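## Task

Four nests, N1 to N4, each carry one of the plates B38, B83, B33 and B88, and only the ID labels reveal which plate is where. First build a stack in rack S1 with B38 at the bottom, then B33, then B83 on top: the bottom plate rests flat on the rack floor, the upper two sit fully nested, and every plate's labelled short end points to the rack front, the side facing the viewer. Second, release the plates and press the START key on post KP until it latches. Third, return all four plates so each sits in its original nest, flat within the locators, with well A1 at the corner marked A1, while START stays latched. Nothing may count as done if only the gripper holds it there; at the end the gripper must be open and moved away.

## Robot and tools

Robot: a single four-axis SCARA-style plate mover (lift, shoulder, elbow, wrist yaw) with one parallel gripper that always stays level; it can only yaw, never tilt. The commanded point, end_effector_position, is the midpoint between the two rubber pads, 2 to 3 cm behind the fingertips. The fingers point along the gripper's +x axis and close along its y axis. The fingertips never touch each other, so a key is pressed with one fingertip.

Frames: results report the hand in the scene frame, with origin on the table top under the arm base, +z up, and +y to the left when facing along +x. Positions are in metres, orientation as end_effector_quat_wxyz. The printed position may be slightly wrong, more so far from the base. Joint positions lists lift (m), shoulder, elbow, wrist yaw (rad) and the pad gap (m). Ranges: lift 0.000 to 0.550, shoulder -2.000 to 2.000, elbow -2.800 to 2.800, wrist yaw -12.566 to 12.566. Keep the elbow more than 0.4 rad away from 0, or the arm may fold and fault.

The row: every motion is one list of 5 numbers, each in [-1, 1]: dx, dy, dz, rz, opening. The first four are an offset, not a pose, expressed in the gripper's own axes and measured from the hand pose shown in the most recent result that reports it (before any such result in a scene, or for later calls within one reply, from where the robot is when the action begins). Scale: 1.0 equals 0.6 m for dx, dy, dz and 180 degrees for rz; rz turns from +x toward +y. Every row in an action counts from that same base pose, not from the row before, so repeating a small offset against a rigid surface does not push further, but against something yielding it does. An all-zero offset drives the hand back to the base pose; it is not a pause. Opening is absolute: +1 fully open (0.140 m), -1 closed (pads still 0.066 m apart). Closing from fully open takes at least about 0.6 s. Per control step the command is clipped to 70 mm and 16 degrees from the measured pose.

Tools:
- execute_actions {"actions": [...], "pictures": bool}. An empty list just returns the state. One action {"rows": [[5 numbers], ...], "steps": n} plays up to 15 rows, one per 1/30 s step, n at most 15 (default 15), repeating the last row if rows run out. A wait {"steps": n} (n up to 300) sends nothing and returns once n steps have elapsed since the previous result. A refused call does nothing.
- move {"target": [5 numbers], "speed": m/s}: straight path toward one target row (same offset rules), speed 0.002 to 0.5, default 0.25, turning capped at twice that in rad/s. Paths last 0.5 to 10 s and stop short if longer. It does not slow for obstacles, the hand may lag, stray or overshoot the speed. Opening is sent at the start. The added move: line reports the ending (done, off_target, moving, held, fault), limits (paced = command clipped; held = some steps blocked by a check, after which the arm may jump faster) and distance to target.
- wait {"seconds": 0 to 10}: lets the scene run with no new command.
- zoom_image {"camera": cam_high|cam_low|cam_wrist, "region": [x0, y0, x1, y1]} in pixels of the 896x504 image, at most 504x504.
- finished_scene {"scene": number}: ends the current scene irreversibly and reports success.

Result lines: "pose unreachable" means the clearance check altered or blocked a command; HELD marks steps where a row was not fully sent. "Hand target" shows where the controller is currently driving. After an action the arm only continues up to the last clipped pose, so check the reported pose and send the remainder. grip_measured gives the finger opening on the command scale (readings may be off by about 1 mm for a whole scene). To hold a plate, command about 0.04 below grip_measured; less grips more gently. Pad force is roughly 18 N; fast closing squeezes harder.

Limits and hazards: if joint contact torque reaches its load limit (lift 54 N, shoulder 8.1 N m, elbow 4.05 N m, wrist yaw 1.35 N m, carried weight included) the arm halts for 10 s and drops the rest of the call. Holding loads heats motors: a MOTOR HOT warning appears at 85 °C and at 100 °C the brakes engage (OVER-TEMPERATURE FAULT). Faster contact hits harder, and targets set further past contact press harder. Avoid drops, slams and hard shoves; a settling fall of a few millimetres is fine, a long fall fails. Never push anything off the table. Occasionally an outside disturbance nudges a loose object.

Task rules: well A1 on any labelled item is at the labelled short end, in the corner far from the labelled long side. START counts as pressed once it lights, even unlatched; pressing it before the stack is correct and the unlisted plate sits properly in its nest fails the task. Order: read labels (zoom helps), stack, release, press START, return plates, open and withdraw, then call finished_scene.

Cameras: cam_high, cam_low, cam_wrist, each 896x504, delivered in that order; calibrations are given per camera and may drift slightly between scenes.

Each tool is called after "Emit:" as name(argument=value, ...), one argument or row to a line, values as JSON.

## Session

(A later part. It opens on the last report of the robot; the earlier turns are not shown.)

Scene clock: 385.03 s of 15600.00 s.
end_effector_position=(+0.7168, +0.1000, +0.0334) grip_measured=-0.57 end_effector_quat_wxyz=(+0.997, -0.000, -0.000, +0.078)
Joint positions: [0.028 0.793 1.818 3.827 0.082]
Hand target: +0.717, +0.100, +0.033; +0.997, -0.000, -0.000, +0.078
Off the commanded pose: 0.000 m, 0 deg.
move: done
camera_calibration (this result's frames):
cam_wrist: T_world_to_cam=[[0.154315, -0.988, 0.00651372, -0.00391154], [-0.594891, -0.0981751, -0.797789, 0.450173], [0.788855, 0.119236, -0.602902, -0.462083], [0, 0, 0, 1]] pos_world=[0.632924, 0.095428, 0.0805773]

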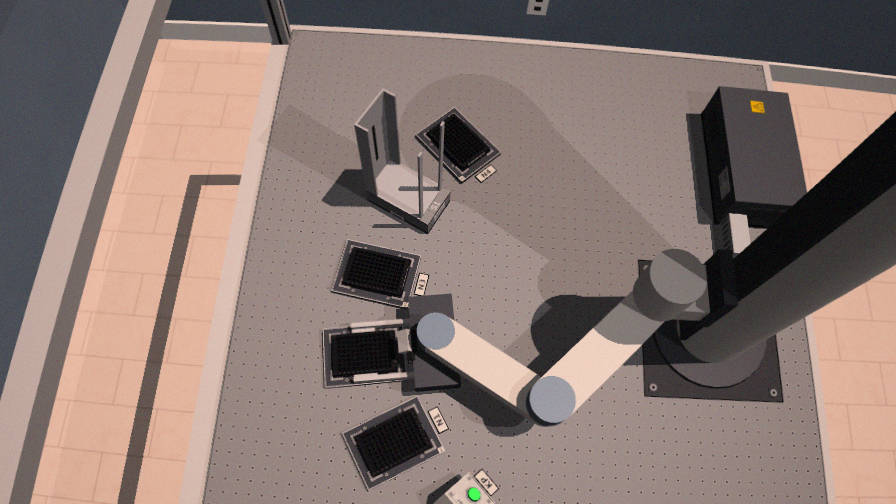

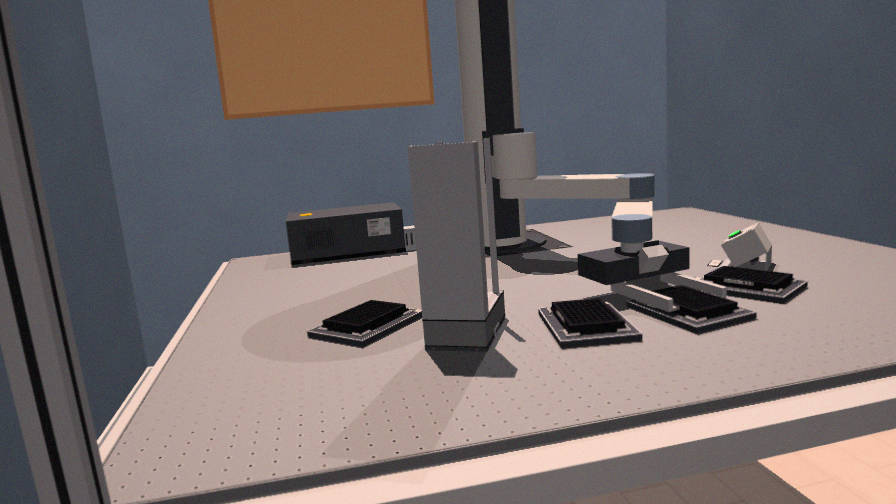

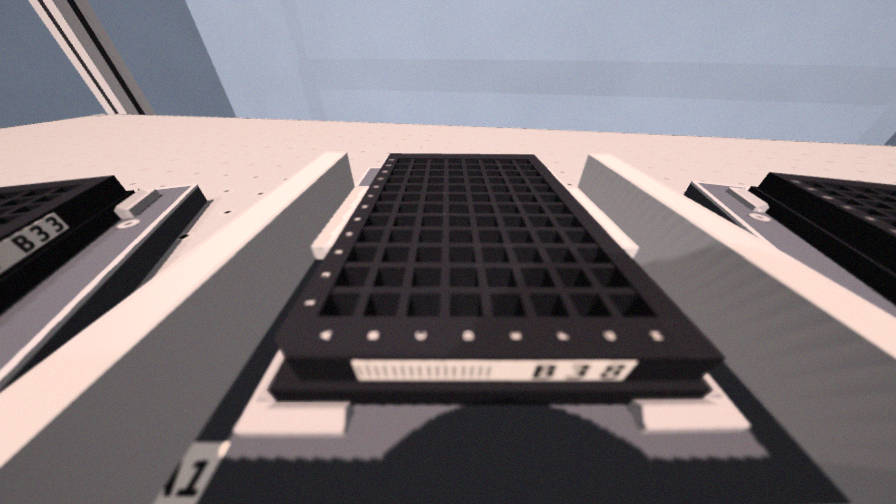

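Emit:
move(
  target=[0,0,0,0,0.1],
)

Emit:
move(
  target=[0,0,0.1,0,0.1],
)

Emit:
move(
  target=[-0.2,0,0,0,0.1],
)

Emit:
finished_scene(
  scene=1,
)

Scene clock: 388.67 s of 15600.00 s.
end_effector_position=(+0.7168, +0.1000, +0.0334) grip_measured=+0.10 end_effector_quat_wxyz=(+0.997, -0.000, -0.000, +0.078)
Joint positions: [0.028 0.793 1.818 3.827 0.107]
Hand target: +0.717, +0.100, +0.033; +0.997, -0.000, -0.000, +0.078
Off the commanded pose: 0.000 m, 0 deg.
move: done
camera_calibration (this result's frames):
cam_wrist: T_world_to_cam=[[0.154234, -0.988013, 0.00651372, -0.00392025], [-0.594899, -0.0981265, -0.797789, 0.450185], [0.788865, 0.119171, -0.602902, -0.462099], [0, 0, 0, 1]] pos_world=[0.632952, 0.0953706, 0.0805775]

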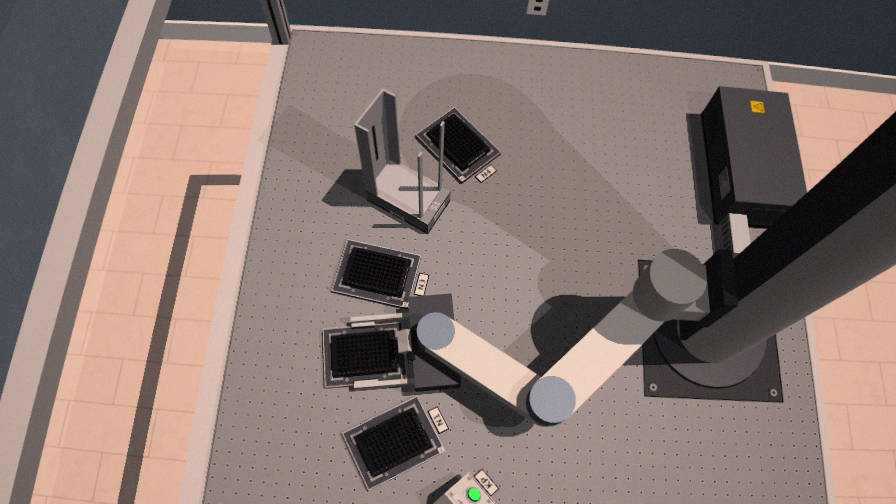

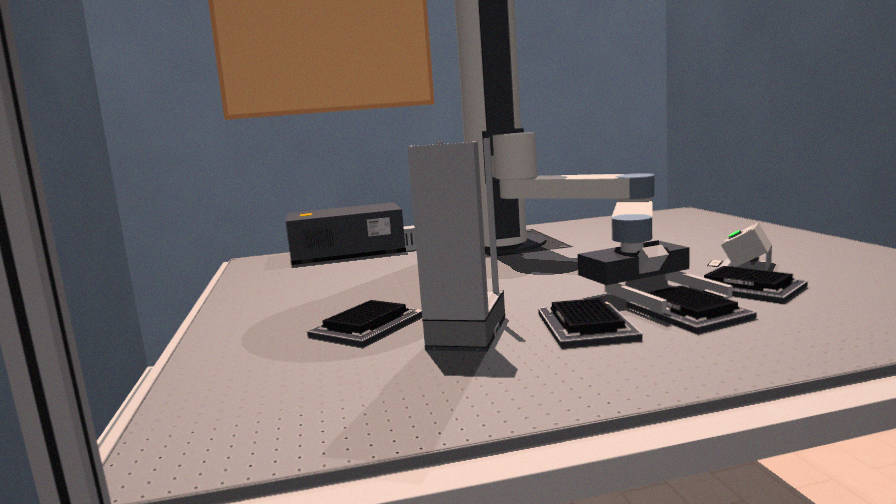

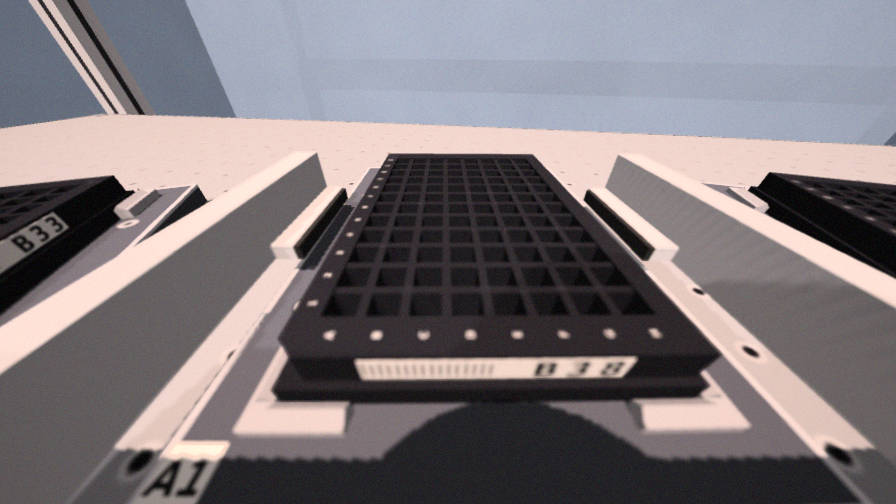

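Scene clock: 389.40 s of 15600.00 s.
end_effector_position=(+0.7168, +0.1000, +0.0934) grip_measured=+0.10 end_effector_quat_wxyz=(+0.997, -0.000, -0.000, +0.078)
Joint positions: [0.088 0.793 1.818 3.827 0.107]
Hand target: +0.717, +0.100, +0.093; +0.997, -0.000, -0.000, +0.078
Off the commanded pose: 0.000 m, 0 deg.
move: done
camera_calibration (this result's frames):
cam_wrist: T_world_to_cam=[[0.154252, -0.98801, 0.00651372, -0.00432158], [-0.594897, -0.0981373, -0.797789, 0.498108], [0.788862, 0.119186, -0.602902, -0.425888], [0, 0, 0, 1]] pos_world=[0.632956, 0.0953729, 0.140645]

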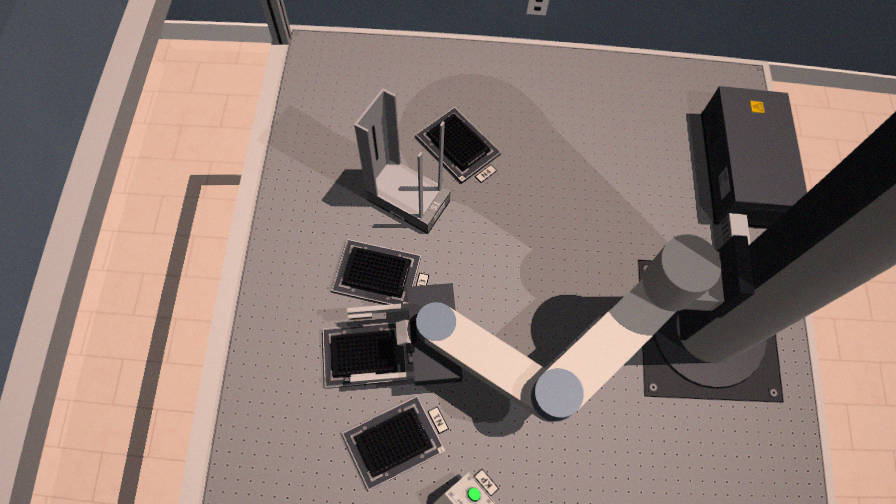

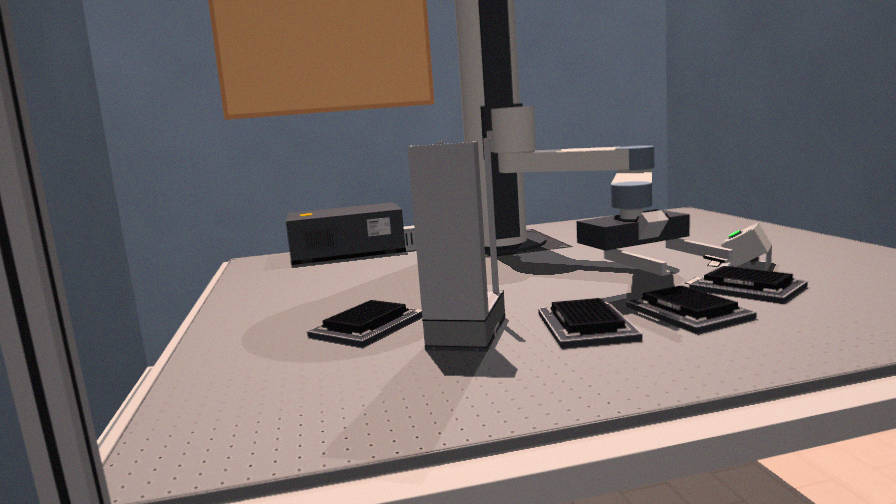

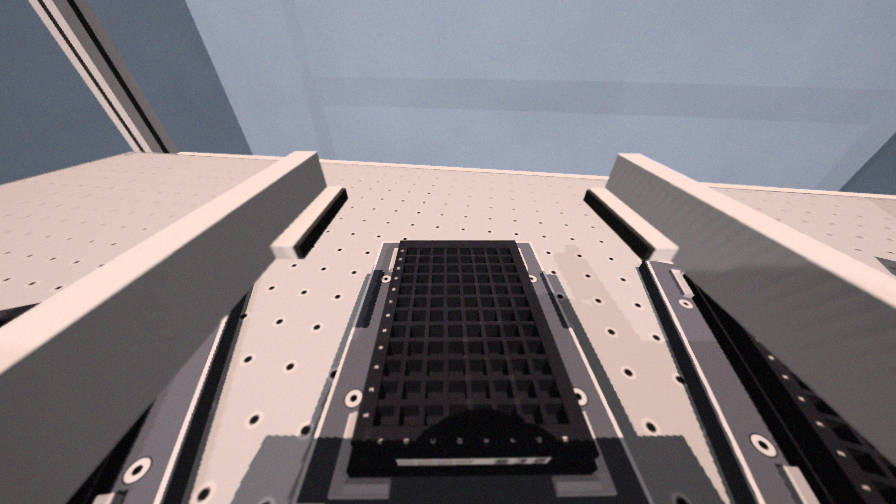

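Scene clock: 390.30 s of 15600.00 s.
end_effector_position=(+0.5982, +0.0813, +0.0934) grip_measured=+0.10 end_effector_quat_wxyz=(+0.997, -0.000, -0.000, +0.078)
Joint positions: [0.088 1.073 1.18  4.187 0.107]
Hand target: +0.598, +0.081, +0.093; +0.997, -0.000, -0.000, +0.078
Off the commanded pose: 0.000 m, 0 deg.
move: done
camera_calibration (this result's frames):
cam_wrist: T_world_to_cam=[[0.154094, -0.988035, 0.00651372, -0.00437362], [-0.594913, -0.0980422, -0.797789, 0.425739], [0.788882, 0.11906, -0.602902, -0.330145], [0, 0, 0, 1]] pos_world=[0.514397, 0.076726, 0.140634]

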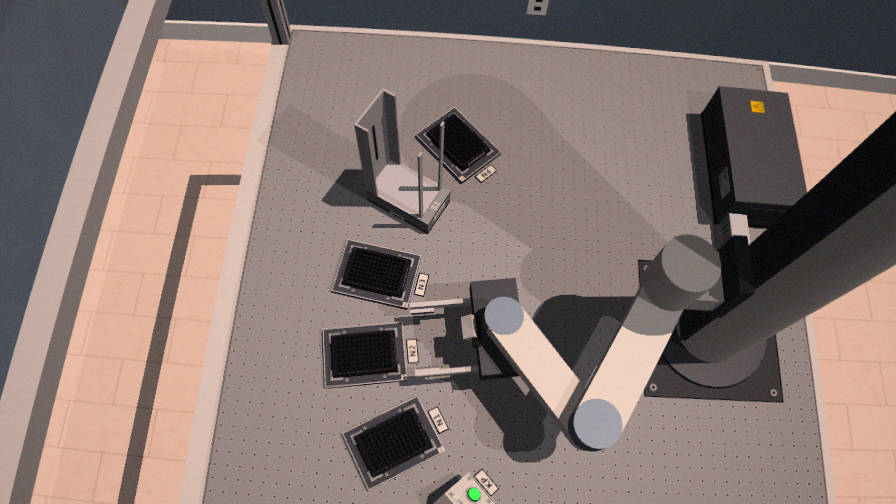

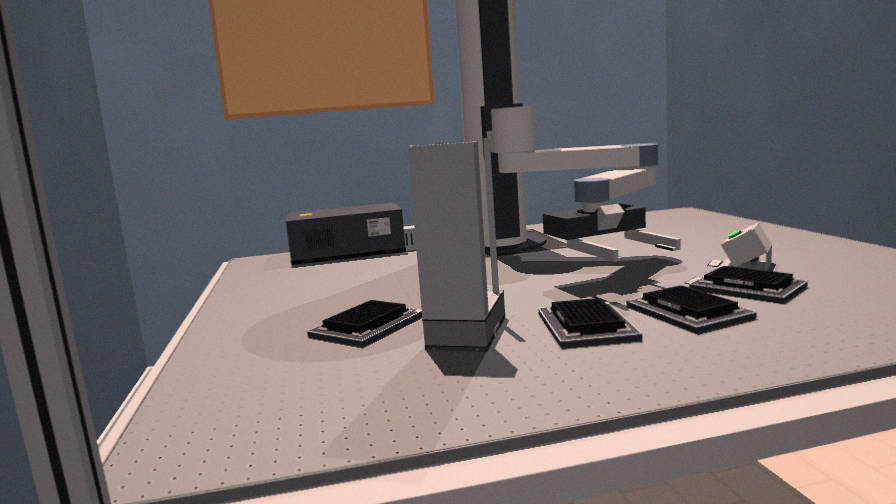

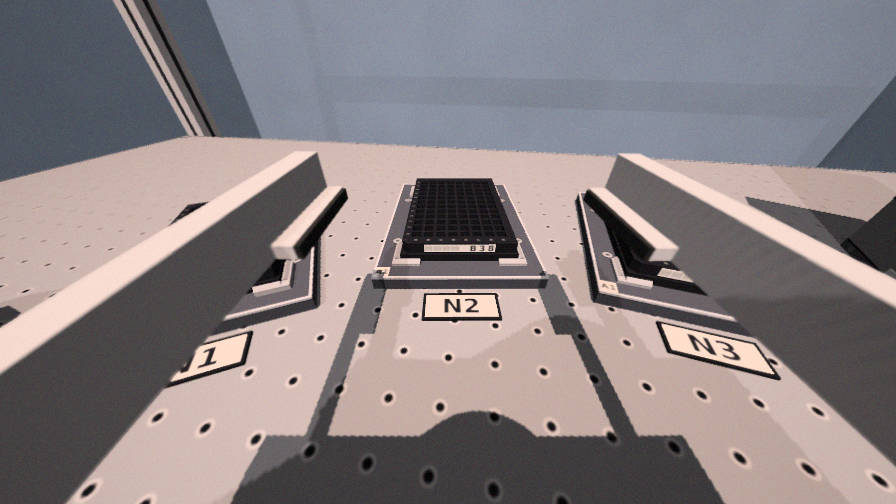

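The scene is finished: the task was done.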